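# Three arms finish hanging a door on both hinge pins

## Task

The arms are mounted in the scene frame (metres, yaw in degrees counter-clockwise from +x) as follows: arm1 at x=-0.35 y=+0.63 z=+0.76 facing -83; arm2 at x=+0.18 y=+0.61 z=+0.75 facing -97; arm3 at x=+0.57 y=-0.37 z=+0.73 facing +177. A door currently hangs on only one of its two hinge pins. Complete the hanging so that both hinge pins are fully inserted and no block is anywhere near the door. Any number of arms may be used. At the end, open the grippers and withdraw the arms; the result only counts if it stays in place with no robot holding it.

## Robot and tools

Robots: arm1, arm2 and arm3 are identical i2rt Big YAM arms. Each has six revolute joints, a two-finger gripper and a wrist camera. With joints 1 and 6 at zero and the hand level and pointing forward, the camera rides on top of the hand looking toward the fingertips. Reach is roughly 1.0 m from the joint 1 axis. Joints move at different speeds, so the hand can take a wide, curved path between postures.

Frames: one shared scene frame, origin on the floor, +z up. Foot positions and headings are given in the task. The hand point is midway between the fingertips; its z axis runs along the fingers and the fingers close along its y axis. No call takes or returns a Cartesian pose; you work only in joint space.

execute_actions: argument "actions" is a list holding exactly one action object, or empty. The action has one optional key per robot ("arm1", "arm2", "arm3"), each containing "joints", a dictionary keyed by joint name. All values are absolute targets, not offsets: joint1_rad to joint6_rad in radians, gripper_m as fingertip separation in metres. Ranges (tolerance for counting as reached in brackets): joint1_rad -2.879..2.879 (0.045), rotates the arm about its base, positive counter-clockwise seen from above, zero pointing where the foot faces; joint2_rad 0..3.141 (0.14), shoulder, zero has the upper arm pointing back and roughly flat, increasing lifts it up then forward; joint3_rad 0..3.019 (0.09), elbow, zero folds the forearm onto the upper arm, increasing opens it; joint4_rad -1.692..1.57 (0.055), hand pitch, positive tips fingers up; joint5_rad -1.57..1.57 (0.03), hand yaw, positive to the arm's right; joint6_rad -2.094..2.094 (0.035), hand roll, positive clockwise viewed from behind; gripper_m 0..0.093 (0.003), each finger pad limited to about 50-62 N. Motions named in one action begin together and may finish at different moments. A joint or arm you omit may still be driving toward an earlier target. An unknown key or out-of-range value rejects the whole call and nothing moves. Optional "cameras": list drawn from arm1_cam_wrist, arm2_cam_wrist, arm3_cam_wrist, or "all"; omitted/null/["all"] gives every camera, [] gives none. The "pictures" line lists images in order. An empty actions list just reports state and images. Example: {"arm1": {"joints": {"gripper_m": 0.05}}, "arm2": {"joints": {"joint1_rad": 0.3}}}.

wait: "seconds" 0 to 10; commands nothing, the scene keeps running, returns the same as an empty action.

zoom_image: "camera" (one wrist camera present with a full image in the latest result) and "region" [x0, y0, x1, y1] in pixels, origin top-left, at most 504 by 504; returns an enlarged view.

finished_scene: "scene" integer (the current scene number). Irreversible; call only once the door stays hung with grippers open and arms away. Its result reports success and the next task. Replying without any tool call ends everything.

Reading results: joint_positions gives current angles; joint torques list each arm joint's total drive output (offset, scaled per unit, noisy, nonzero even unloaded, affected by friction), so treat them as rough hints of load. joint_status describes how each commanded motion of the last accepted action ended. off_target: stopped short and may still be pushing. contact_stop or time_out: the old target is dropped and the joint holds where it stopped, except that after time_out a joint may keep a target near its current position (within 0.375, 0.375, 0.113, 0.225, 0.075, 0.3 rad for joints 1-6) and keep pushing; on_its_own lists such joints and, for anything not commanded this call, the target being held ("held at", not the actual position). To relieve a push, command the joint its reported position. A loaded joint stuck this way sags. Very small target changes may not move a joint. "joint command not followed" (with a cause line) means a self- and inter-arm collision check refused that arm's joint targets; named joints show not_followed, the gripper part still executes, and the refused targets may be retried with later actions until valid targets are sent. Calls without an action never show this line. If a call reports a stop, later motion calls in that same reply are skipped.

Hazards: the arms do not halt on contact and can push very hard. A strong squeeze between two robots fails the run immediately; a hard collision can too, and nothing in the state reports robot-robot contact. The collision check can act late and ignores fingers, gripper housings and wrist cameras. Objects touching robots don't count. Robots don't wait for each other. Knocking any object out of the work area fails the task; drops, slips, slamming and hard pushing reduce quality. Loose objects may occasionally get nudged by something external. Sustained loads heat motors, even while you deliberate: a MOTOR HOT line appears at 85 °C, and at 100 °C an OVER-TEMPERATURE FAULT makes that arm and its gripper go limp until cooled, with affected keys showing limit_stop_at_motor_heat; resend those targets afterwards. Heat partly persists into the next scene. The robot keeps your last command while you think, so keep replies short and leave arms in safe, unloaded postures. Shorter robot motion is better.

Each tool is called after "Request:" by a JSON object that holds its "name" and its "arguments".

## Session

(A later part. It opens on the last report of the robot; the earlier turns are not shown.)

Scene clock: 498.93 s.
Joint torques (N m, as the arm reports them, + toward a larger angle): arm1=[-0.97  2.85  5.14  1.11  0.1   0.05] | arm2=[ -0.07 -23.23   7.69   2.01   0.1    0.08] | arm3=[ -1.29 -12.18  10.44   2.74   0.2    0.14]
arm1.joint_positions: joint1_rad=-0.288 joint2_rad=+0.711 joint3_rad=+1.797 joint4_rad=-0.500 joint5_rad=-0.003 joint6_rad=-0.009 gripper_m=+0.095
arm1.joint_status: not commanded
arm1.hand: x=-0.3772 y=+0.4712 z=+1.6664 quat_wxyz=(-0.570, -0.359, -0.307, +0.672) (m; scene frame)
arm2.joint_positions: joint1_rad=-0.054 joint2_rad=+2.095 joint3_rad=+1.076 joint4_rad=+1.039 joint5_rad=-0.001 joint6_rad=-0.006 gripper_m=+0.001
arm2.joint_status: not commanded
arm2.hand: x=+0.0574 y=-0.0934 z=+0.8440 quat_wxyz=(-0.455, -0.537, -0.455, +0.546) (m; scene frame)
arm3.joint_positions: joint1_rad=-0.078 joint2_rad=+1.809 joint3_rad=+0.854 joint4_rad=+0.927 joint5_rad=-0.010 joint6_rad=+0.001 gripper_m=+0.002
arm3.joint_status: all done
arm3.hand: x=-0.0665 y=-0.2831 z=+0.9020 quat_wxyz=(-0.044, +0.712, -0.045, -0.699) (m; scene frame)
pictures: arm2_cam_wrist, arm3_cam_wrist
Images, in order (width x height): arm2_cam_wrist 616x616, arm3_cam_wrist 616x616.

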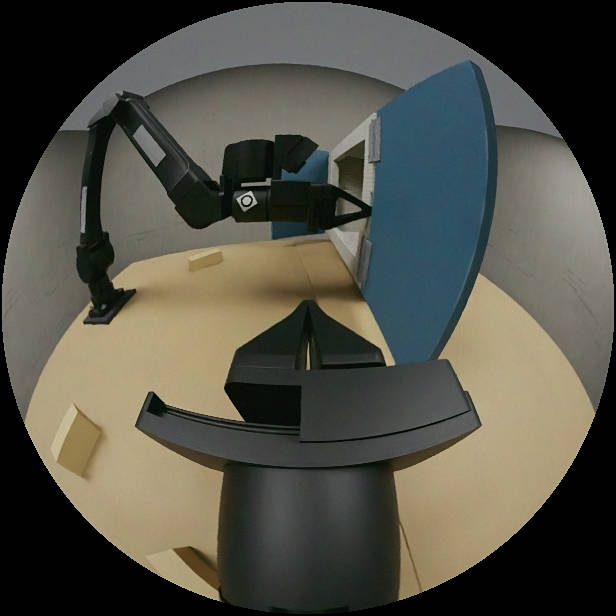

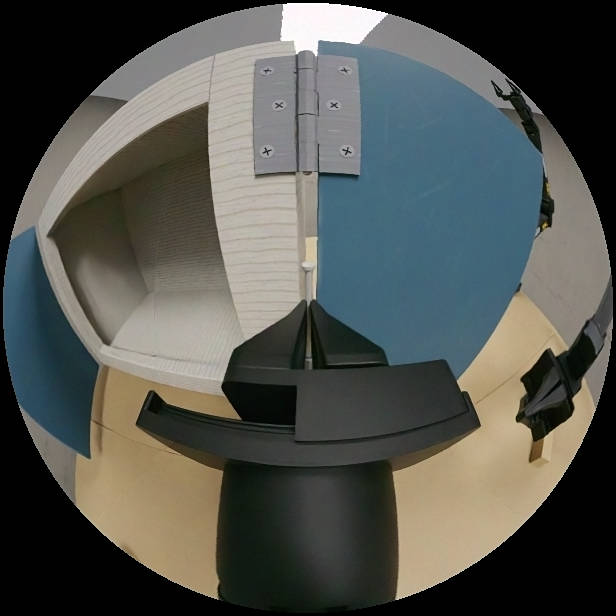

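Request:
{"name": "execute_actions", "arguments": {"actions": [{"arm3":{"joints":{"joint2_rad":1.846,"joint4_rad":0.96}}}], "cameras": ["arm3_cam_wrist"]}}

Request:
{"name": "zoom_image", "arguments": {"camera": "arm3_cam_wrist", "region": [270, 250, 350, 375]}}

Scene clock: 504.83 s.
Joint torques (N m, as the arm reports them, + toward a larger angle): arm1=[-1.07  2.91  5.14  1.12  0.09  0.06] | arm2=[ -0.03 -22.88   7.7    2.03   0.1    0.07] | arm3=[ -1.34 -11.55  10.32   2.55   0.2    0.15]
arm1.joint_positions: joint1_rad=-0.288 joint2_rad=+0.711 joint3_rad=+1.797 joint4_rad=-0.500 joint5_rad=-0.003 joint6_rad=-0.009 gripper_m=+0.095
arm1.joint_status: not commanded
arm1.hand: x=-0.3772 y=+0.4712 z=+1.6664 quat_wxyz=(-0.570, -0.359, -0.307, +0.672) (m; scene frame)
arm2.joint_positions: joint1_rad=-0.054 joint2_rad=+2.095 joint3_rad=+1.076 joint4_rad=+1.039 joint5_rad=-0.001 joint6_rad=-0.006 gripper_m=+0.001
arm2.joint_status: not commanded
arm2.hand: x=+0.0574 y=-0.0934 z=+0.8440 quat_wxyz=(-0.455, -0.537, -0.455, +0.546) (m; scene frame)
arm3.joint_positions: joint1_rad=-0.078 joint2_rad=+1.819 joint3_rad=+0.855 joint4_rad=+0.947 joint5_rad=-0.010 joint6_rad=+0.001 gripper_m=+0.002
arm3.joint_status: all done
arm3.hand: x=-0.0672 y=-0.2830 z=+0.9010 quat_wxyz=(-0.044, +0.708, -0.044, -0.703) (m; scene frame)
pictures: arm3_cam_wrist
Images, in order (width x height): arm3_cam_wrist 616x616.

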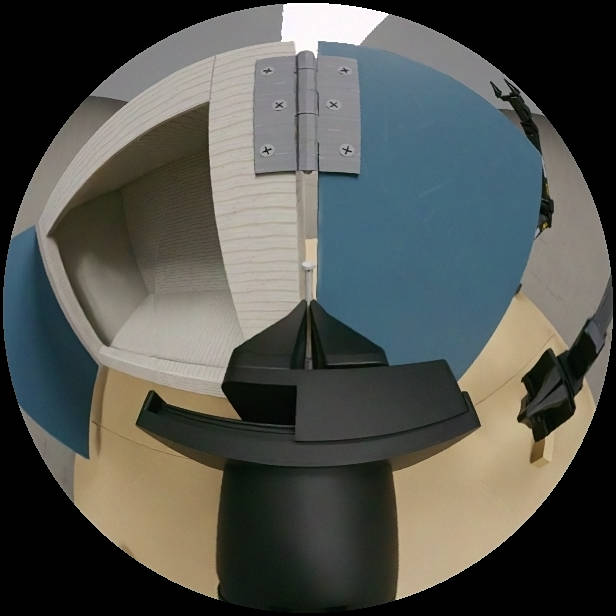

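Region (270, 250, 350, 375) of arm3_cam_wrist's 616x616 image, scaled by 4.032, with more detail than that image has; it fills the left 323 columns of this view, and the rest is white.

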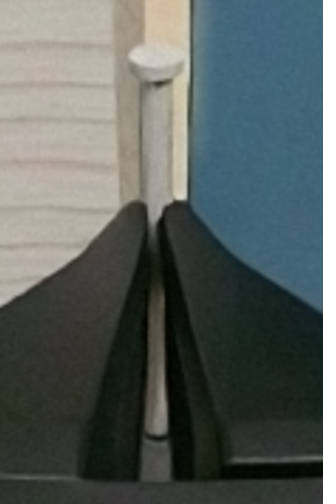

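Request:
{"name": "execute_actions", "arguments": {"actions": [{"arm3":{"joints":{"joint3_rad":0.846}}}], "cameras": ["arm3_cam_wrist"]}}

Request:
{"name": "zoom_image", "arguments": {"camera": "arm3_cam_wrist", "region": [290, 330, 330, 375]}}

Scene clock: 511.50 s.
Joint torques (N m, as the arm reports them, + toward a larger angle): arm1=[-1.03  2.96  5.18  1.13  0.09  0.06] | arm2=[ -0.17 -22.75   7.76   2.17   0.09   0.07] | arm3=[ -1.31 -11.47   6.75   2.49   0.2    0.15]
arm1.joint_positions: joint1_rad=-0.288 joint2_rad=+0.711 joint3_rad=+1.797 joint4_rad=-0.500 joint5_rad=-0.003 joint6_rad=-0.009 gripper_m=+0.095
arm1.joint_status: not commanded
arm1.hand: x=-0.3772 y=+0.4712 z=+1.6664 quat_wxyz=(-0.570, -0.359, -0.307, +0.672) (m; scene frame)
arm2.joint_positions: joint1_rad=-0.054 joint2_rad=+2.095 joint3_rad=+1.076 joint4_rad=+1.039 joint5_rad=-0.001 joint6_rad=-0.006 gripper_m=+0.001
arm2.joint_status: not commanded
arm2.hand: x=+0.0574 y=-0.0934 z=+0.8440 quat_wxyz=(-0.455, -0.537, -0.455, +0.546) (m; scene frame)
arm3.joint_positions: joint1_rad=-0.078 joint2_rad=+1.819 joint3_rad=+0.854 joint4_rad=+0.948 joint5_rad=-0.010 joint6_rad=+0.001 gripper_m=+0.002
arm3.joint_status: all done
arm3.hand: x=-0.0669 y=-0.2830 z=+0.9009 quat_wxyz=(-0.044, +0.708, -0.044, -0.703) (m; scene frame)
pictures: arm3_cam_wrist
Images, in order (width x height): arm3_cam_wrist 616x616.

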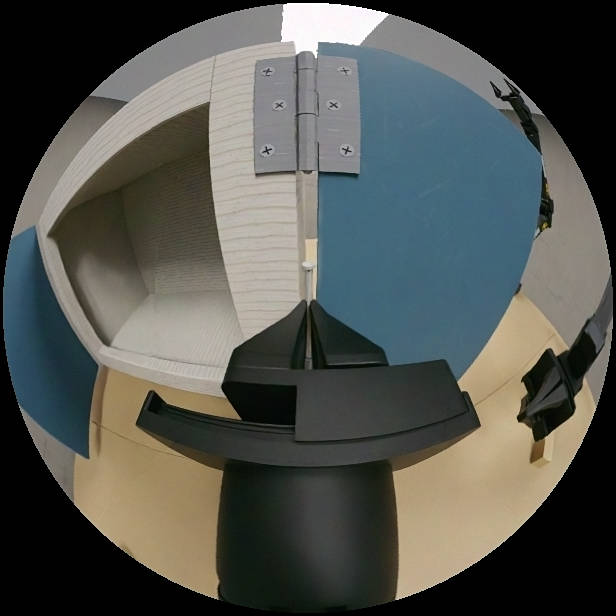

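Region (290, 330, 330, 375) of arm3_cam_wrist's 616x616 image, scaled by 11.200, with more detail than that image has.

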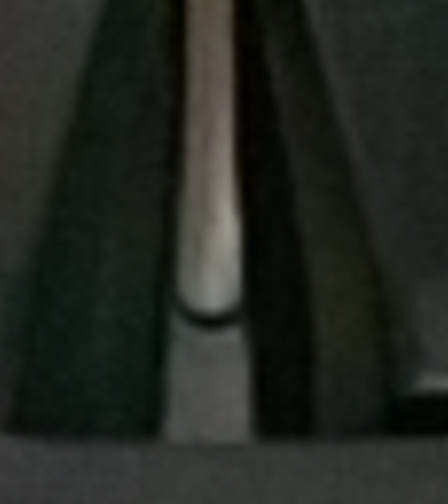

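Request:
{"name": "execute_actions", "arguments": {"actions": [{"arm3":{"joints":{"joint2_rad":1.82,"joint3_rad":0.84}}}], "cameras": ["arm3_cam_wrist"]}}

Request:
{"name": "zoom_image", "arguments": {"camera": "arm3_cam_wrist", "region": [290, 330, 330, 375]}}

Scene clock: 522.43 s.
Joint torques (N m, as the arm reports them, + toward a larger angle): arm1=[-1.04  2.91  5.17  1.09  0.09  0.05] | arm2=[ -0.15 -22.64   7.74   2.07   0.09   0.08] | arm3=[ -1.3  -13.45   6.81   2.5    0.16   0.15]
arm1.joint_positions: joint1_rad=-0.288 joint2_rad=+0.711 joint3_rad=+1.797 joint4_rad=-0.500 joint5_rad=-0.003 joint6_rad=-0.009 gripper_m=+0.095
arm1.joint_status: not commanded
arm1.hand: x=-0.3772 y=+0.4712 z=+1.6664 quat_wxyz=(-0.570, -0.359, -0.307, +0.672) (m; scene frame)
arm2.joint_positions: joint1_rad=-0.054 joint2_rad=+2.095 joint3_rad=+1.076 joint4_rad=+1.039 joint5_rad=-0.001 joint6_rad=-0.006 gripper_m=+0.001
arm2.joint_status: not commanded
arm2.hand: x=+0.0574 y=-0.0934 z=+0.8440 quat_wxyz=(-0.455, -0.537, -0.455, +0.546) (m; scene frame)
arm3.joint_positions: joint1_rad=-0.078 joint2_rad=+1.819 joint3_rad=+0.846 joint4_rad=+0.948 joint5_rad=-0.009 joint6_rad=+0.001 gripper_m=+0.002
arm3.joint_status: all done
arm3.hand: x=-0.0643 y=-0.2832 z=+0.8972 quat_wxyz=(-0.044, +0.711, -0.045, -0.701) (m; scene frame)
pictures: arm3_cam_wrist
Images, in order (width x height): arm3_cam_wrist 616x616.

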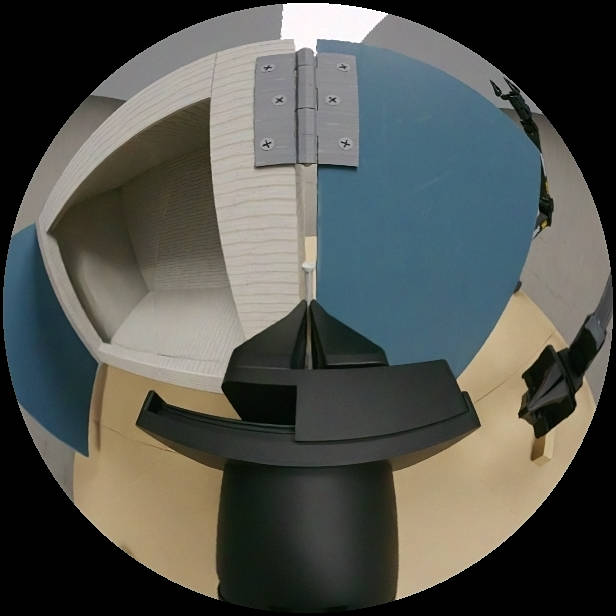

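Region (290, 330, 330, 375) of arm3_cam_wrist's 616x616 image, scaled by 11.200, with more detail than that image has.

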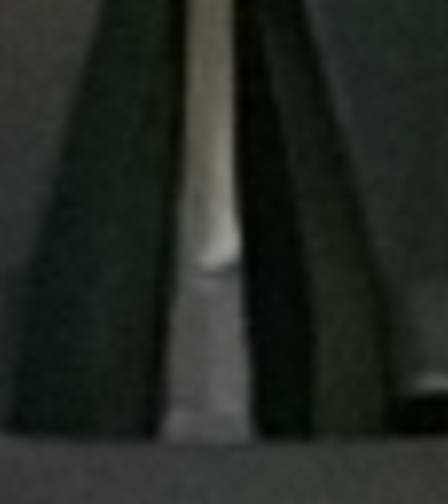

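Request:
{"name": "execute_actions", "arguments": {"actions": [{"arm3":{"joints":{"joint2_rad":1.872,"joint3_rad":0.836,"joint4_rad":1.0}}}], "cameras": ["arm3_cam_wrist","arm2_cam_wrist"]}}

Request:
{"name": "zoom_image", "arguments": {"camera": "arm2_cam_wrist", "region": [330, 170, 400, 270]}}

Scene clock: 538.93 s.
Joint torques (N m, as the arm reports them, + toward a larger angle): arm1=[-1.08  3.03  5.17  1.14  0.09  0.06] | arm2=[ -0.39 -22.92   7.64   1.98   0.07   0.06] | arm3=[ -1.33 -11.86   6.45   2.45   0.16   0.15]
arm1.joint_positions: joint1_rad=-0.288 joint2_rad=+0.711 joint3_rad=+1.797 joint4_rad=-0.500 joint5_rad=-0.003 joint6_rad=-0.009 gripper_m=+0.095
arm1.joint_status: not commanded
arm1.hand: x=-0.3772 y=+0.4712 z=+1.6664 quat_wxyz=(-0.570, -0.359, -0.307, +0.672) (m; scene frame)
arm2.joint_positions: joint1_rad=-0.054 joint2_rad=+2.095 joint3_rad=+1.076 joint4_rad=+1.039 joint5_rad=-0.001 joint6_rad=-0.006 gripper_m=+0.001
arm2.joint_status: not commanded
arm2.hand: x=+0.0574 y=-0.0934 z=+0.8440 quat_wxyz=(-0.455, -0.537, -0.455, +0.546) (m; scene frame)
arm3.joint_positions: joint1_rad=-0.078 joint2_rad=+1.847 joint3_rad=+0.844 joint4_rad=+0.990 joint5_rad=-0.009 joint6_rad=+0.001 gripper_m=+0.002
arm3.joint_status: all done
arm3.hand: x=-0.0647 y=-0.2832 z=+0.8888 quat_wxyz=(-0.044, +0.707, -0.045, -0.704) (m; scene frame)
pictures: arm2_cam_wrist, arm3_cam_wrist
Images, in order (width x height): arm2_cam_wrist 616x616, arm3_cam_wrist 616x616.

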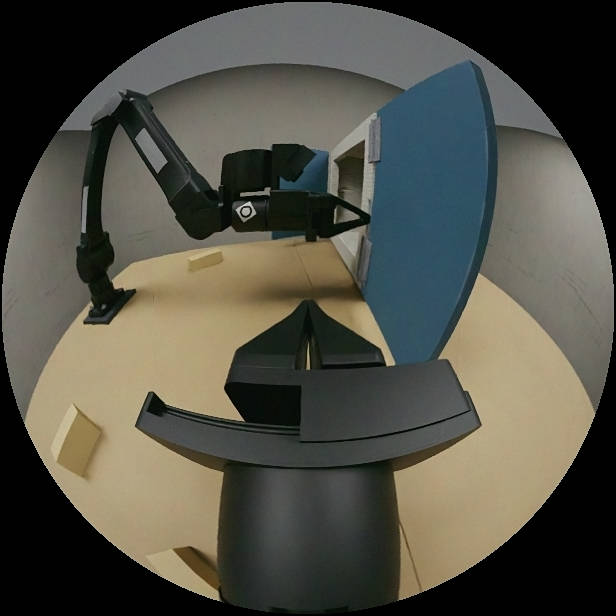

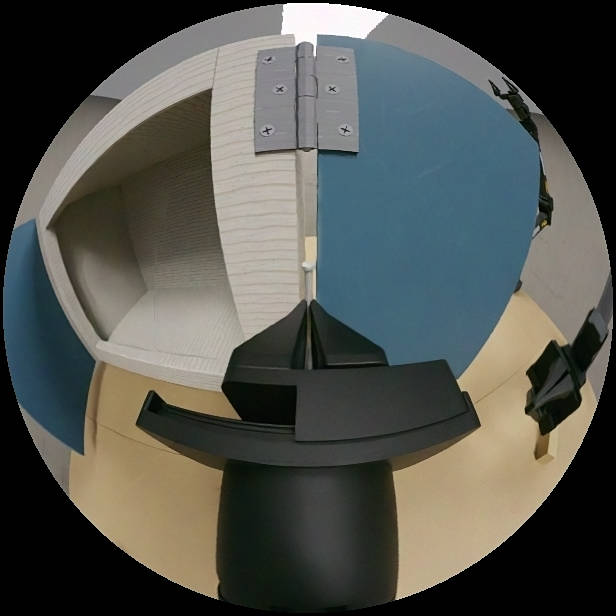

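Region (330, 170, 400, 270) of arm2_cam_wrist's 616x616 image, scaled by 5.040, with more detail than that image has; it fills the left 353 columns of this view, and the rest is white.

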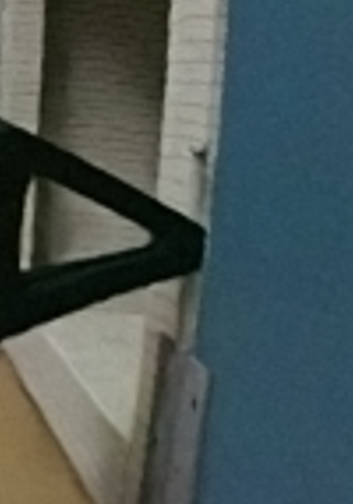

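Request:
{"name": "execute_actions", "arguments": {"actions": [{"arm3":{"joints":{"joint2_rad":1.9,"joint3_rad":0.832,"joint4_rad":1.02}}}], "cameras": ["arm3_cam_wrist"]}}

Scene clock: 544.70 s.
Joint torques (N m, as the arm reports them, + toward a larger angle): arm1=[-0.99  3.06  5.16  1.11  0.09  0.06] | arm2=[ -0.47 -22.48   7.66   2.01   0.09   0.08] | arm3=[ -1.4  -11.18   5.97   2.17   0.17   0.14]
arm1.joint_positions: joint1_rad=-0.288 joint2_rad=+0.711 joint3_rad=+1.797 joint4_rad=-0.500 joint5_rad=-0.003 joint6_rad=-0.009 gripper_m=+0.095
arm1.joint_status: not commanded
arm1.hand: x=-0.3772 y=+0.4712 z=+1.6664 quat_wxyz=(-0.570, -0.359, -0.307, +0.672) (m; scene frame)
arm2.joint_positions: joint1_rad=-0.054 joint2_rad=+2.095 joint3_rad=+1.076 joint4_rad=+1.039 joint5_rad=-0.001 joint6_rad=-0.006 gripper_m=+0.001
arm2.joint_status: not commanded
arm2.hand: x=+0.0574 y=-0.0934 z=+0.8440 quat_wxyz=(-0.455, -0.537, -0.455, +0.546) (m; scene frame)
arm3.joint_positions: joint1_rad=-0.078 joint2_rad=+1.866 joint3_rad=+0.844 joint4_rad=+1.016 joint5_rad=-0.009 joint6_rad=+0.001 gripper_m=+0.002
arm3.joint_status: all done
arm3.hand: x=-0.0651 y=-0.2831 z=+0.8838 quat_wxyz=(-0.045, +0.704, -0.044, -0.707) (m; scene frame)
pictures: arm3_cam_wrist
Images, in order (width x height): arm3_cam_wrist 616x616.

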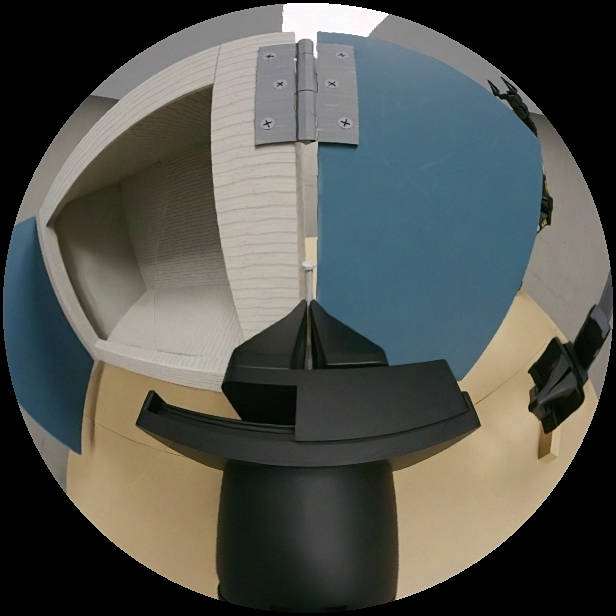

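Request:
{"name": "execute_actions", "arguments": {"actions": [{"arm2":{"joints":{"joint2_rad":1.79,"joint3_rad":0.99,"joint4_rad":0.81,"joint5_rad":-0.32,"gripper_m":0.07}},"arm3":{"joints":{"joint2_rad":1.89}}}], "cameras": []}}

Request:
{"name": "execute_actions", "arguments": {"actions": [{"arm2":{"joints":{"joint1_rad":-0.303}}}], "cameras": ["arm2_cam_wrist"]}}

Scene clock: 571.33 s.
Joint torques (N m, as the arm reports them, + toward a larger angle): arm1=[-0.97  2.98  5.17  1.12  0.09  0.06] | arm2=[  0.04 -16.3    7.35   1.62  -0.03   0.04] | arm3=[ -1.35 -11.93   5.98   2.17   0.16   0.15]
arm1.joint_positions: joint1_rad=-0.288 joint2_rad=+0.711 joint3_rad=+1.797 joint4_rad=-0.500 joint5_rad=-0.003 joint6_rad=-0.009 gripper_m=+0.095
arm1.joint_status: not commanded
arm1.hand: x=-0.3772 y=+0.4712 z=+1.6664 quat_wxyz=(-0.570, -0.359, -0.307, +0.672) (m; scene frame)
arm2.joint_positions: joint1_rad=-0.054 joint2_rad=+1.763 joint3_rad=+0.992 joint4_rad=+0.830 joint5_rad=-0.317 joint6_rad=-0.006 gripper_m=+0.070
arm2.joint_status: all done
arm2.hand: x=+0.1180 y=-0.0602 z=+0.9774 quat_wxyz=(-0.541, -0.446, -0.528, +0.480) (m; scene frame)
arm3.joint_positions: joint1_rad=-0.078 joint2_rad=+1.866 joint3_rad=+0.844 joint4_rad=+1.016 joint5_rad=-0.009 joint6_rad=+0.001 gripper_m=+0.002
arm3.joint_status: all done
arm3.hand: x=-0.0651 y=-0.2831 z=+0.8838 quat_wxyz=(-0.045, +0.704, -0.044, -0.707) (m; scene frame)
pictures: none
No camera images: the call's "cameras" was empty. Leave "cameras" out to get every camera's image.

Scene clock: 572.60 s.
Joint torques (N m, as the arm reports them, + toward a larger angle): arm1=[-0.93  2.94  5.13  1.14  0.1   0.05] | arm2=[ -0.76 -16.06   7.63   1.59   0.01   0.07] | arm3=[ -1.25 -12.     5.97   2.16   0.17   0.15]
arm1.joint_positions: joint1_rad=-0.288 joint2_rad=+0.711 joint3_rad=+1.797 joint4_rad=-0.500 joint5_rad=-0.003 joint6_rad=-0.009 gripper_m=+0.095
arm1.joint_status: not commanded
arm1.hand: x=-0.3772 y=+0.4712 z=+1.6664 quat_wxyz=(-0.570, -0.359, -0.307, +0.672) (m; scene frame)
arm2.joint_positions: joint1_rad=-0.302 joint2_rad=+1.763 joint3_rad=+0.992 joint4_rad=+0.830 joint5_rad=-0.318 joint6_rad=-0.006 gripper_m=+0.070
arm2.joint_status: all done
arm2.hand: x=-0.0446 y=-0.0240 z=+0.9779 quat_wxyz=(-0.477, -0.507, -0.469, +0.544) (m; scene frame)
arm3.joint_positions: joint1_rad=-0.078 joint2_rad=+1.866 joint3_rad=+0.844 joint4_rad=+1.016 joint5_rad=-0.009 joint6_rad=+0.001 gripper_m=+0.002
arm3.joint_status: not commanded
arm3.hand: x=-0.0651 y=-0.2831 z=+0.8838 quat_wxyz=(-0.045, +0.704, -0.044, -0.707) (m; scene frame)
pictures: arm2_cam_wrist
Images, in order (width x height): arm2_cam_wrist 616x616.

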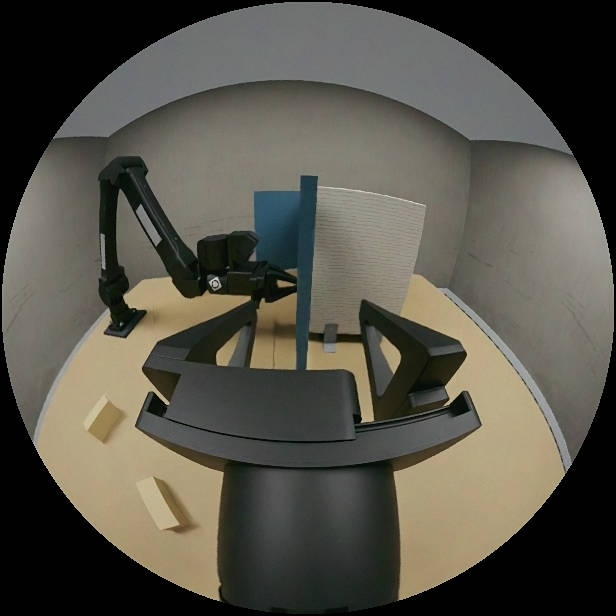

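Request:
{"name": "execute_actions", "arguments": {"actions": [{"arm2":{"joints":{"joint1_rad":-0.268,"joint2_rad":1.93,"joint3_rad":1.225,"joint4_rad":0.72,"joint5_rad":-0.283}}}], "cameras": ["arm2_cam_wrist","arm3_cam_wrist"]}}

Scene clock: 580.37 s.
Joint torques (N m, as the arm reports them, + toward a larger angle): arm1=[-1.03  2.88  5.17  1.1   0.09  0.05] | arm2=[ -0.7  -21.47  10.68   1.81   0.17   0.1 ] | arm3=[ -1.35 -11.92   5.94   2.19   0.16   0.14]
arm1.joint_positions: joint1_rad=-0.288 joint2_rad=+0.711 joint3_rad=+1.797 joint4_rad=-0.500 joint5_rad=-0.003 joint6_rad=-0.009 gripper_m=+0.095
arm1.joint_status: not commanded
arm1.hand: x=-0.3772 y=+0.4712 z=+1.6664 quat_wxyz=(-0.570, -0.359, -0.307, +0.672) (m; scene frame)
arm2.joint_positions: joint1_rad=-0.269 joint2_rad=+1.928 joint3_rad=+1.184 joint4_rad=+0.735 joint5_rad=-0.286 joint6_rad=-0.006 gripper_m=+0.070
arm2.joint_status: all done
arm2.hand: x=-0.0537 y=-0.0896 z=+0.9405 quat_wxyz=(-0.467, -0.529, -0.479, +0.521) (m; scene frame)
arm3.joint_positions: joint1_rad=-0.078 joint2_rad=+1.866 joint3_rad=+0.844 joint4_rad=+1.016 joint5_rad=-0.009 joint6_rad=+0.001 gripper_m=+0.002
arm3.joint_status: not commanded
arm3.hand: x=-0.0651 y=-0.2831 z=+0.8838 quat_wxyz=(-0.045, +0.704, -0.044, -0.707) (m; scene frame)
pictures: arm2_cam_wrist, arm3_cam_wrist
Images, in order (width x height): arm2_cam_wrist 616x616, arm3_cam_wrist 616x616.

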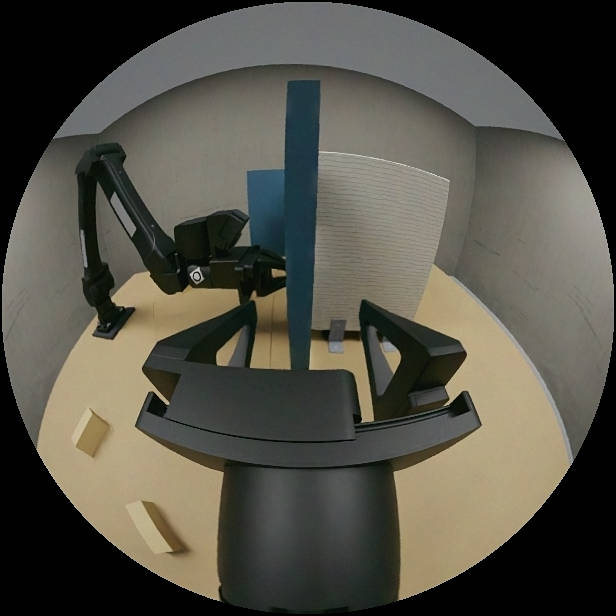

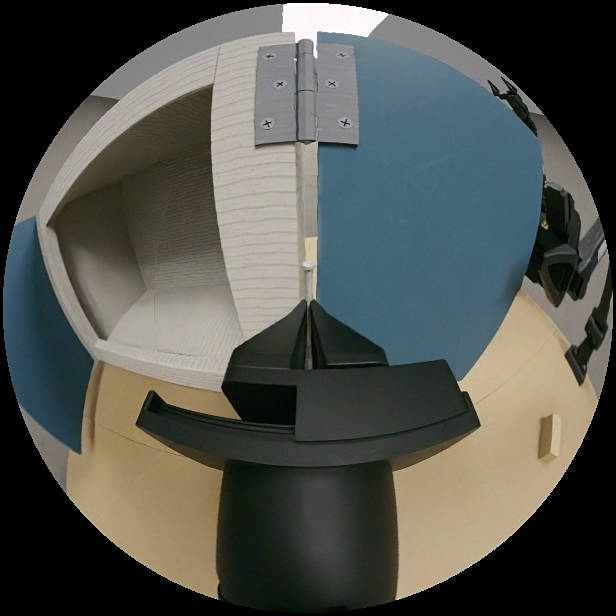

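Request:
{"name": "execute_actions", "arguments": {"actions": [{"arm2":{"joints":{"joint5_rad":-0.31,"gripper_m":0.03}}}], "cameras": ["arm2_cam_wrist"]}}

Scene clock: 587.83 s.
Joint torques (N m, as the arm reports them, + toward a larger angle): arm1=[-1.03  3.    5.14  1.12  0.09  0.06] | arm2=[ -0.67 -21.95  10.59   1.79   0.     0.08] | arm3=[ -1.36 -12.02   5.93   2.18   0.16   0.14]
arm1.joint_positions: joint1_rad=-0.288 joint2_rad=+0.711 joint3_rad=+1.797 joint4_rad=-0.500 joint5_rad=-0.003 joint6_rad=-0.009 gripper_m=+0.095
arm1.joint_status: not commanded
arm1.hand: x=-0.3772 y=+0.4712 z=+1.6664 quat_wxyz=(-0.570, -0.359, -0.307, +0.672) (m; scene frame)
arm2.joint_positions: joint1_rad=-0.269 joint2_rad=+1.928 joint3_rad=+1.184 joint4_rad=+0.735 joint5_rad=-0.307 joint6_rad=-0.006 gripper_m=+0.030
arm2.joint_status: all done
arm2.hand: x=-0.0500 y=-0.0900 z=+0.9405 quat_wxyz=(-0.473, -0.524, -0.485, +0.516) (m; scene frame)
arm3.joint_positions: joint1_rad=-0.078 joint2_rad=+1.866 joint3_rad=+0.844 joint4_rad=+1.016 joint5_rad=-0.009 joint6_rad=+0.001 gripper_m=+0.002
arm3.joint_status: not commanded
arm3.hand: x=-0.0651 y=-0.2831 z=+0.8838 quat_wxyz=(-0.045, +0.704, -0.044, -0.707) (m; scene frame)
pictures: arm2_cam_wrist
Images, in order (width x height): arm2_cam_wrist 616x616.

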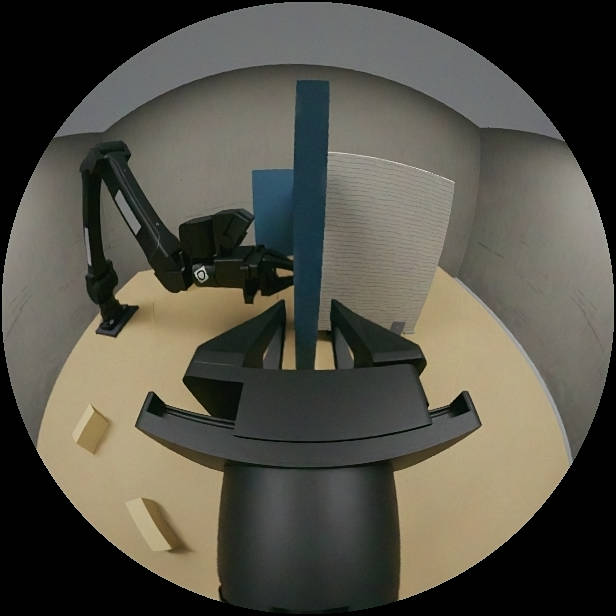

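Request:
{"name": "execute_actions", "arguments": {"actions": [{"arm2":{"joints":{"gripper_m":0.0}}}], "cameras": []}}

Request:
{"name": "execute_actions", "arguments": {"actions": [{"arm2":{"joints":{"joint4_rad":0.77}},"arm3":{"joints":{"joint2_rad":1.9}}}], "cameras": ["arm2_cam_wrist","arm3_cam_wrist"]}}

Scene clock: 602.33 s.
Joint torques (N m, as the arm reports them, + toward a larger angle): arm1=[-1.08  2.99  5.16  1.15  0.1   0.04] | arm2=[ -0.15 -22.44  10.51   1.85  -0.49  -0.04] | arm3=[ -1.34 -11.85   5.96   2.16   0.17   0.14]
arm1.joint_positions: joint1_rad=-0.288 joint2_rad=+0.711 joint3_rad=+1.797 joint4_rad=-0.500 joint5_rad=-0.003 joint6_rad=-0.009 gripper_m=+0.095
arm1.joint_status: not commanded
arm1.hand: x=-0.3772 y=+0.4712 z=+1.6664 quat_wxyz=(-0.570, -0.359, -0.307, +0.672) (m; scene frame)
arm2.joint_positions: joint1_rad=-0.272 joint2_rad=+1.928 joint3_rad=+1.185 joint4_rad=+0.733 joint5_rad=-0.297 joint6_rad=+0.005 gripper_m=+0.011
arm2.joint_status: gripper_m off_target (ended at +0.011, target +0.000)
arm2.hand: x=-0.0540 y=-0.0895 z=+0.9410 quat_wxyz=(-0.472, -0.530, -0.479, +0.517) (m; scene frame)
arm3.joint_positions: joint1_rad=-0.078 joint2_rad=+1.866 joint3_rad=+0.844 joint4_rad=+1.016 joint5_rad=-0.009 joint6_rad=+0.001 gripper_m=+0.002
arm3.joint_status: not commanded
arm3.hand: x=-0.0651 y=-0.2831 z=+0.8839 quat_wxyz=(-0.045, +0.704, -0.045, -0.707) (m; scene frame)
pictures: none
No camera images: the call's "cameras" was empty. Leave "cameras" out to get every camera's image.

Scene clock: 602.87 s.
Joint torques (N m, as the arm reports them, + toward a larger angle): arm1=[-0.95  2.96  5.17  1.11  0.09  0.05] | arm2=[ -0.2  -22.04  10.54   3.71  -0.53  -0.08] | arm3=[ -1.27 -11.49   5.93   2.18   0.16   0.14]
arm1.joint_positions: joint1_rad=-0.288 joint2_rad=+0.711 joint3_rad=+1.797 joint4_rad=-0.500 joint5_rad=-0.003 joint6_rad=-0.009 gripper_m=+0.095
arm1.joint_status: not commanded
arm1.hand: x=-0.3772 y=+0.4712 z=+1.6664 quat_wxyz=(-0.570, -0.359, -0.307, +0.672) (m; scene frame)
arm2.joint_positions: joint1_rad=-0.272 joint2_rad=+1.928 joint3_rad=+1.185 joint4_rad=+0.735 joint5_rad=-0.297 joint6_rad=+0.005 gripper_m=+0.011
arm2.joint_status: all done
arm2.hand: x=-0.0540 y=-0.0895 z=+0.9413 quat_wxyz=(-0.473, -0.529, -0.478, +0.517) (m; scene frame)
arm3.joint_positions: joint1_rad=-0.078 joint2_rad=+1.870 joint3_rad=+0.844 joint4_rad=+1.016 joint5_rad=-0.009 joint6_rad=+0.001 gripper_m=+0.002
arm3.joint_status: all done
arm3.hand: x=-0.0652 y=-0.2831 z=+0.8808 quat_wxyz=(-0.044, +0.706, -0.045, -0.706) (m; scene frame)
pictures: arm2_cam_wrist, arm3_cam_wrist
Images, in order (width x height): arm2_cam_wrist 616x616, arm3_cam_wrist 616x616.

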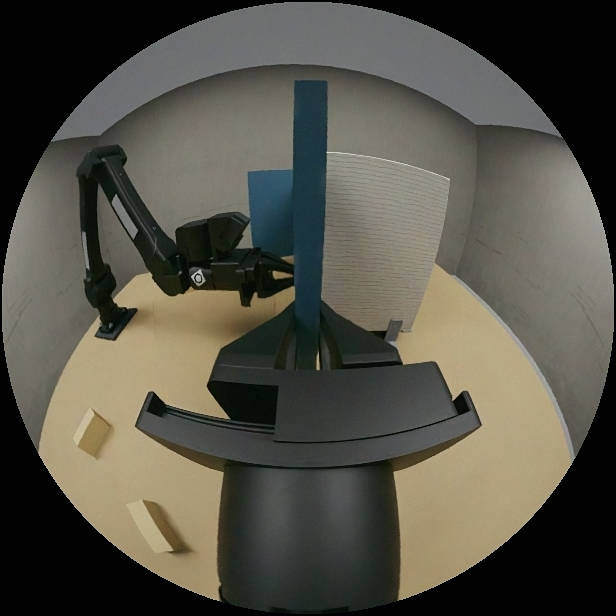

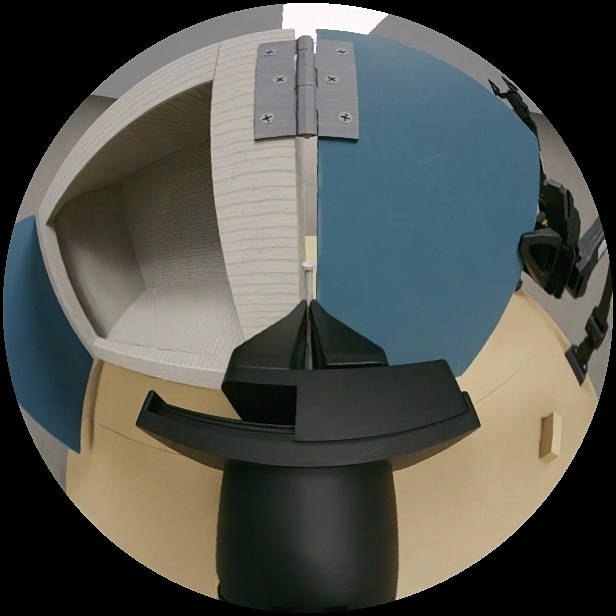

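Request:
{"name": "execute_actions", "arguments": {"actions": [{"arm3":{"joints":{"joint2_rad":1.935,"joint3_rad":0.827,"joint4_rad":1.055}}}], "cameras": ["arm3_cam_wrist"]}}

Scene clock: 608.97 s.
Joint torques (N m, as the arm reports them, + toward a larger angle): arm1=[-0.96  2.83  5.15  1.12  0.09  0.06] | arm2=[ -0.07 -21.8   10.48   3.8   -0.52  -0.07] | arm3=[ -1.28 -11.65   5.32   2.22   0.17   0.15]
arm1.joint_positions: joint1_rad=-0.288 joint2_rad=+0.711 joint3_rad=+1.797 joint4_rad=-0.500 joint5_rad=-0.003 joint6_rad=-0.009 gripper_m=+0.095
arm1.joint_status: not commanded
arm1.hand: x=-0.3772 y=+0.4712 z=+1.6664 quat_wxyz=(-0.570, -0.359, -0.307, +0.672) (m; scene frame)
arm2.joint_positions: joint1_rad=-0.272 joint2_rad=+1.928 joint3_rad=+1.185 joint4_rad=+0.735 joint5_rad=-0.297 joint6_rad=+0.005 gripper_m=+0.011
arm2.joint_status: not commanded
arm2.hand: x=-0.0540 y=-0.0895 z=+0.9413 quat_wxyz=(-0.473, -0.529, -0.478, +0.517) (m; scene frame)
arm3.joint_positions: joint1_rad=-0.078 joint2_rad=+1.905 joint3_rad=+0.843 joint4_rad=+1.050 joint5_rad=-0.009 joint6_rad=+0.001 gripper_m=+0.002
arm3.joint_status: all done
arm3.hand: x=-0.0653 y=-0.2831 z=+0.8674 quat_wxyz=(-0.044, +0.706, -0.045, -0.705) (m; scene frame)
pictures: arm3_cam_wrist
Images, in order (width x height): arm3_cam_wrist 616x616.

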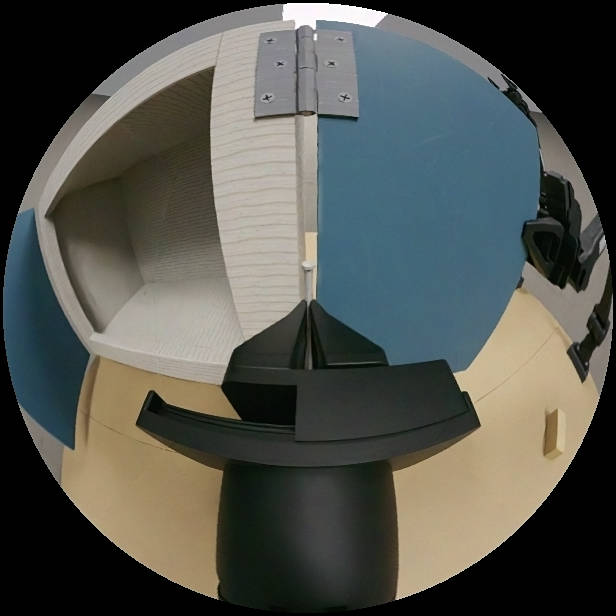

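Request:
{"name": "execute_actions", "arguments": {"actions": [{"arm3":{"joints":{"joint2_rad":1.915,"joint3_rad":0.85,"gripper_m":0.018}}}], "cameras": []}}

Request:
{"name": "execute_actions", "arguments": {"actions": [{"arm3":{"joints":{"joint2_rad":1.77,"joint3_rad":0.885,"joint4_rad":0.885}}}], "cameras": ["arm3_cam_wrist"]}}

Scene clock: 619.17 s.
Joint torques (N m, as the arm reports them, + toward a larger angle): arm1=[-1.1   2.82  5.15  1.09  0.09  0.06] | arm2=[ -0.04 -21.93  10.47   3.78  -0.51  -0.06] | arm3=[ -0.92 -13.13   7.29   2.2   -0.35   0.14]
arm1.joint_positions: joint1_rad=-0.288 joint2_rad=+0.711 joint3_rad=+1.797 joint4_rad=-0.500 joint5_rad=-0.003 joint6_rad=-0.009 gripper_m=+0.095
arm1.joint_status: not commanded
arm1.hand: x=-0.3772 y=+0.4712 z=+1.6664 quat_wxyz=(-0.570, -0.359, -0.307, +0.672) (m; scene frame)
arm2.joint_positions: joint1_rad=-0.272 joint2_rad=+1.928 joint3_rad=+1.185 joint4_rad=+0.736 joint5_rad=-0.297 joint6_rad=+0.006 gripper_m=+0.011
arm2.joint_status: not commanded
arm2.hand: x=-0.0540 y=-0.0895 z=+0.9416 quat_wxyz=(-0.473, -0.529, -0.478, +0.518) (m; scene frame)
arm3.joint_positions: joint1_rad=-0.083 joint2_rad=+1.905 joint3_rad=+0.843 joint4_rad=+1.051 joint5_rad=+0.001 joint6_rad=+0.001 gripper_m=+0.018
arm3.joint_status: all done
arm3.hand: x=-0.0645 y=-0.2781 z=+0.8673 quat_wxyz=(-0.050, +0.706, -0.050, -0.705) (m; scene frame)
pictures: none
No camera images: the call's "cameras" was empty. Leave "cameras" out to get every camera's image.

Scene clock: 620.13 s.
Joint torques (N m, as the arm reports them, + toward a larger angle): arm1=[-0.91  2.89  5.16  1.11  0.09  0.05] | arm2=[ -0.08 -22.36  10.61   3.67  -0.49  -0.06] | arm3=[ -0.88 -12.08  10.25   1.61   0.03   0.14]
arm1.joint_positions: joint1_rad=-0.288 joint2_rad=+0.711 joint3_rad=+1.797 joint4_rad=-0.500 joint5_rad=-0.003 joint6_rad=-0.009 gripper_m=+0.095
arm1.joint_status: not commanded
arm1.hand: x=-0.3772 y=+0.4712 z=+1.6664 quat_wxyz=(-0.570, -0.359, -0.307, +0.672) (m; scene frame)
arm2.joint_positions: joint1_rad=-0.272 joint2_rad=+1.928 joint3_rad=+1.185 joint4_rad=+0.736 joint5_rad=-0.297 joint6_rad=+0.006 gripper_m=+0.011
arm2.joint_status: not commanded
arm2.hand: x=-0.0540 y=-0.0895 z=+0.9416 quat_wxyz=(-0.473, -0.529, -0.478, +0.518) (m; scene frame)
arm3.joint_positions: joint1_rad=-0.082 joint2_rad=+1.755 joint3_rad=+0.857 joint4_rad=+0.897 joint5_rad=-0.007 joint6_rad=+0.001 gripper_m=+0.018
arm3.joint_status: all done
arm3.hand: x=-0.0641 y=-0.2799 z=+0.9294 quat_wxyz=(-0.047, +0.702, -0.047, -0.709) (m; scene frame)
pictures: arm3_cam_wrist
Images, in order (width x height): arm3_cam_wrist 616x616.

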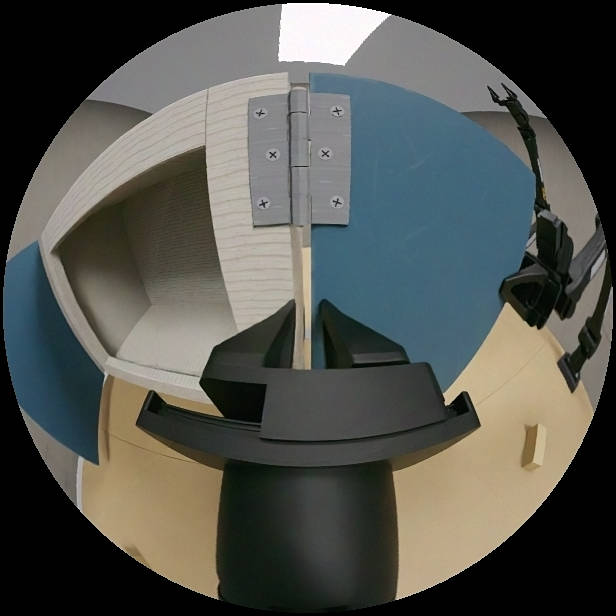

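Request:
{"name": "zoom_image", "arguments": {"camera": "arm3_cam_wrist", "region": [270, 290, 350, 375]}}

Region (270, 290, 350, 375) of arm3_cam_wrist's 616x616 image, scaled by 5.929, with more detail than that image has; it fills the left 474 columns of this view, and the rest is white.

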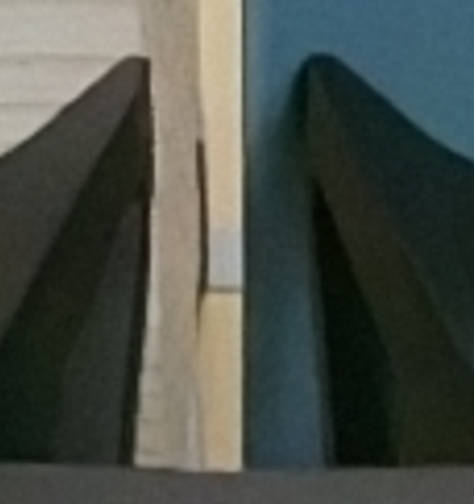

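Request:
{"name": "execute_actions", "arguments": {"actions": [{"arm3":{"joints":{"joint2_rad":1.66,"joint3_rad":0.62,"joint4_rad":1.04}}}], "cameras": []}}

Request:
{"name": "execute_actions", "arguments": {"actions": [{"arm3":{"joints":{"gripper_m":0.09}}}], "cameras": ["arm3_cam_wrist"]}}

Request:
{"name": "zoom_image", "arguments": {"camera": "arm3_cam_wrist", "region": [260, 260, 350, 370]}}

Scene clock: 632.30 s.
Joint torques (N m, as the arm reports them, + toward a larger angle): arm1=[-0.98  2.99  5.16  1.09  0.08  0.06] | arm2=[ -0.33 -21.95  10.59   3.82  -0.5   -0.05] | arm3=[-0.87 -9.92  7.28  2.59  0.03  0.13]
arm1.joint_positions: joint1_rad=-0.288 joint2_rad=+0.711 joint3_rad=+1.797 joint4_rad=-0.500 joint5_rad=-0.003 joint6_rad=-0.009 gripper_m=+0.095
arm1.joint_status: not commanded
arm1.hand: x=-0.3772 y=+0.4712 z=+1.6664 quat_wxyz=(-0.570, -0.359, -0.307, +0.672) (m; scene frame)
arm2.joint_positions: joint1_rad=-0.272 joint2_rad=+1.928 joint3_rad=+1.185 joint4_rad=+0.736 joint5_rad=-0.297 joint6_rad=+0.006 gripper_m=+0.011
arm2.joint_status: not commanded
arm2.hand: x=-0.0540 y=-0.0895 z=+0.9416 quat_wxyz=(-0.473, -0.529, -0.478, +0.518) (m; scene frame)
arm3.joint_positions: joint1_rad=-0.082 joint2_rad=+1.648 joint3_rad=+0.616 joint4_rad=+1.024 joint5_rad=-0.007 joint6_rad=+0.001 gripper_m=+0.018
arm3.joint_status: all done
arm3.hand: x=+0.0164 y=-0.2912 z=+0.9098 quat_wxyz=(-0.047, +0.705, -0.047, -0.706) (m; scene frame)
pictures: none
No camera images: the call's "cameras" was empty. Leave "cameras" out to get every camera's image.

Scene clock: 632.97 s.
Joint torques (N m, as the arm reports them, + toward a larger angle): arm1=[-1.02  2.93  5.12  1.12  0.09  0.05] | arm2=[ -0.18 -21.98  10.46   3.71  -0.52  -0.09] | arm3=[-0.95 -9.91  7.3   2.67  0.03  0.14]
arm1.joint_positions: joint1_rad=-0.288 joint2_rad=+0.711 joint3_rad=+1.797 joint4_rad=-0.500 joint5_rad=-0.003 joint6_rad=-0.009 gripper_m=+0.095
arm1.joint_status: not commanded
arm1.hand: x=-0.3772 y=+0.4712 z=+1.6664 quat_wxyz=(-0.570, -0.359, -0.307, +0.672) (m; scene frame)
arm2.joint_positions: joint1_rad=-0.272 joint2_rad=+1.928 joint3_rad=+1.185 joint4_rad=+0.736 joint5_rad=-0.297 joint6_rad=+0.006 gripper_m=+0.011
arm2.joint_status: not commanded
arm2.hand: x=-0.0540 y=-0.0895 z=+0.9416 quat_wxyz=(-0.473, -0.529, -0.478, +0.518) (m; scene frame)
arm3.joint_positions: joint1_rad=-0.082 joint2_rad=+1.648 joint3_rad=+0.616 joint4_rad=+1.024 joint5_rad=-0.007 joint6_rad=+0.002 gripper_m=+0.090
arm3.joint_status: all done
arm3.hand: x=+0.0164 y=-0.2912 z=+0.9098 quat_wxyz=(-0.047, +0.705, -0.047, -0.706) (m; scene frame)
pictures: arm3_cam_wrist
Images, in order (width x height): arm3_cam_wrist 616x616.

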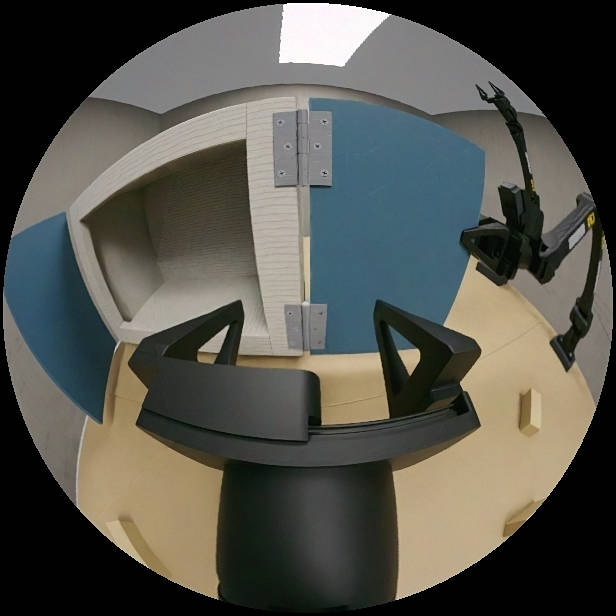

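Region (260, 260, 350, 370) of arm3_cam_wrist's 616x616 image, scaled by 4.582, with more detail than that image has; it fills the left 412 columns of this view, and the rest is white.

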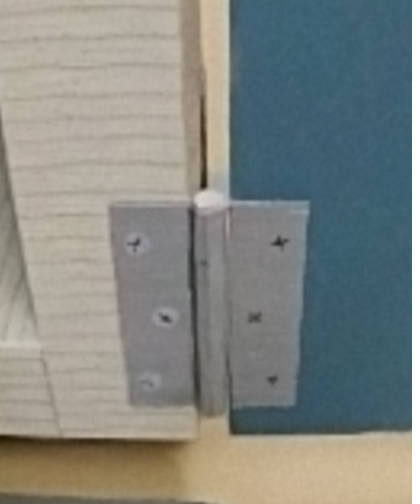

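Request:
{"name": "execute_actions", "arguments": {"actions": [{"arm2":{"joints":{"joint4_rad":0.736,"gripper_m":0.07}},"arm3":{"joints":{"joint2_rad":1.1}}}], "cameras": []}}

Request:
{"name": "execute_actions", "arguments": {"actions": [{"arm2":{"joints":{"joint1_rad":-0.33,"joint2_rad":1.6,"joint3_rad":0.75}},"arm3":{"joints":{"joint2_rad":0.8,"joint3_rad":0.9,"joint4_rad":-0.4}}}]}}

Request:
{"name": "zoom_image", "arguments": {"camera": "arm3_cam_wrist", "region": [240, 150, 400, 350]}}

Scene clock: 641.93 s.
Joint torques (N m, as the arm reports them, + toward a larger angle): arm1=[-1.07  3.01  5.18  1.11  0.1   0.06] | arm2=[ -0.3  -21.69  10.55   2.45  -0.07  -0.05] | arm3=[-0.93 -5.11 10.3   1.85  0.02  0.14]
arm1.joint_positions: joint1_rad=-0.288 joint2_rad=+0.711 joint3_rad=+1.797 joint4_rad=-0.500 joint5_rad=-0.003 joint6_rad=-0.009 gripper_m=+0.095
arm1.joint_status: not commanded
arm1.hand: x=-0.3772 y=+0.4712 z=+1.6664 quat_wxyz=(-0.570, -0.359, -0.307, +0.672) (m; scene frame)
arm2.joint_positions: joint1_rad=-0.272 joint2_rad=+1.928 joint3_rad=+1.185 joint4_rad=+0.736 joint5_rad=-0.307 joint6_rad=+0.006 gripper_m=+0.070
arm2.joint_status: all done
arm2.hand: x=-0.0521 y=-0.0897 z=+0.9416 quat_wxyz=(-0.476, -0.527, -0.481, +0.515) (m; scene frame)
arm3.joint_positions: joint1_rad=-0.082 joint2_rad=+1.089 joint3_rad=+0.616 joint4_rad=+1.033 joint5_rad=-0.007 joint6_rad=+0.002 gripper_m=+0.090
arm3.joint_status: all done
arm3.hand: x=+0.1235 y=-0.3065 z=+1.1899 quat_wxyz=(-0.059, +0.479, -0.031, -0.875) (m; scene frame)
pictures: none
No camera images: the call's "cameras" was empty. Leave "cameras" out to get every camera's image.

Scene clock: 643.70 s.
Joint torques (N m, as the arm reports them, + toward a larger angle): arm1=[-1.09  2.93  5.17  1.12  0.08  0.06] | arm2=[  0.18 -13.02   7.14   2.38   0.    -0.07] | arm3=[-0.96 -4.29 11.71  1.59  0.03  0.13]
arm1.joint_positions: joint1_rad=-0.288 joint2_rad=+0.711 joint3_rad=+1.797 joint4_rad=-0.500 joint5_rad=-0.003 joint6_rad=-0.009 gripper_m=+0.095
arm1.joint_status: not commanded
arm1.hand: x=-0.3772 y=+0.4712 z=+1.6664 quat_wxyz=(-0.570, -0.359, -0.307, +0.672) (m; scene frame)
arm2.joint_positions: joint1_rad=-0.337 joint2_rad=+1.585 joint3_rad=+0.754 joint4_rad=+0.736 joint5_rad=-0.309 joint6_rad=+0.006 gripper_m=+0.070
arm2.joint_status: all done
arm2.hand: x=-0.0320 y=+0.0595 z=+0.9454 quat_wxyz=(-0.446, -0.570, -0.475, +0.501) (m; scene frame)
arm3.joint_positions: joint1_rad=-0.082 joint2_rad=+0.808 joint3_rad=+0.895 joint4_rad=-0.388 joint5_rad=-0.007 joint6_rad=+0.002 gripper_m=+0.090
arm3.joint_status: all done
arm3.hand: x=+0.1534 y=-0.3107 z=+1.1475 quat_wxyz=(-0.039, +0.800, -0.055, -0.596) (m; scene frame)
pictures: arm1_cam_wrist, arm2_cam_wrist, arm3_cam_wrist
Images, in order (width x height): arm1_cam_wrist 616x616, arm2_cam_wrist 616x616, arm3_cam_wrist 616x616.

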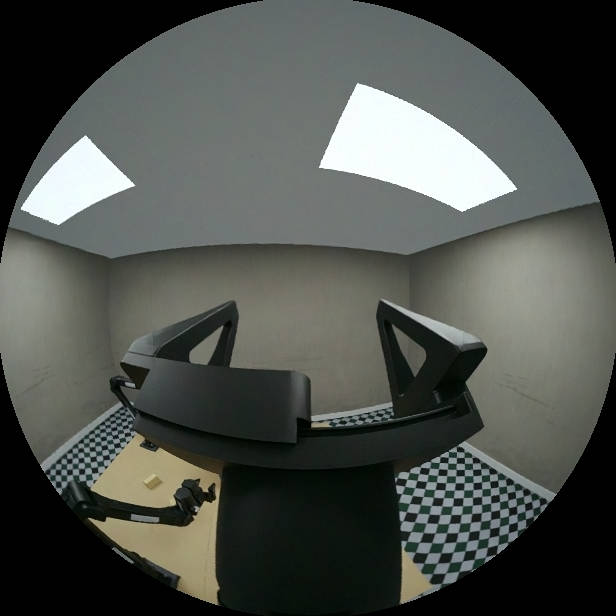

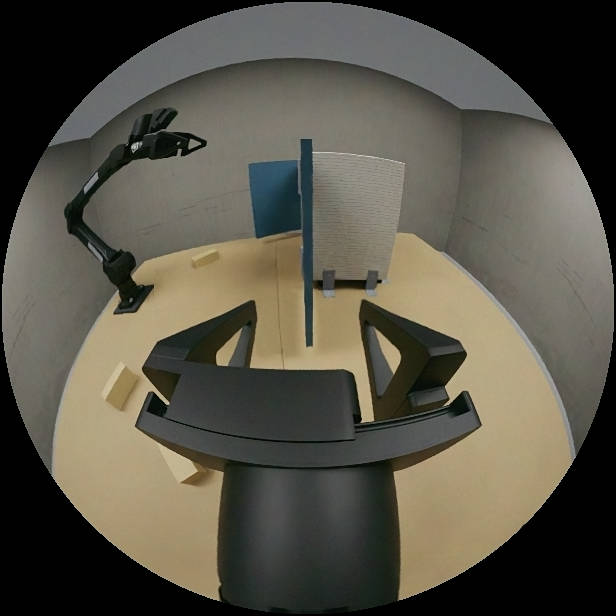

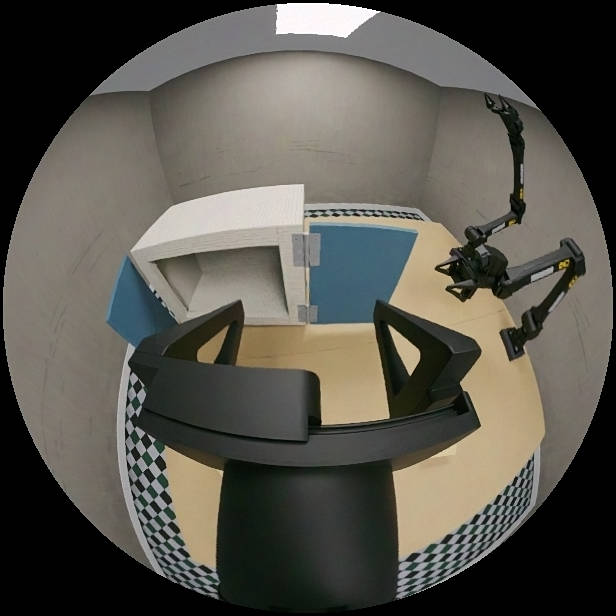

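Region (240, 150, 400, 350) of arm3_cam_wrist's 616x616 image, scaled by 2.520, with more detail than that image has; it fills the left 403 columns of this view, and the rest is white.

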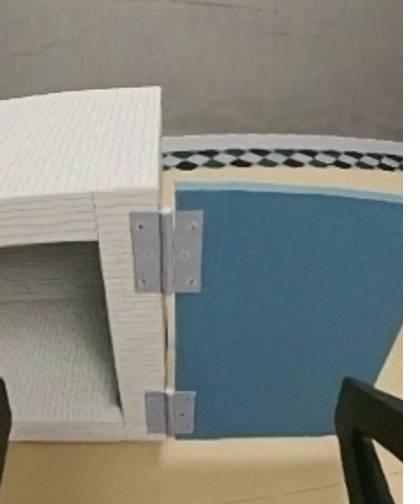

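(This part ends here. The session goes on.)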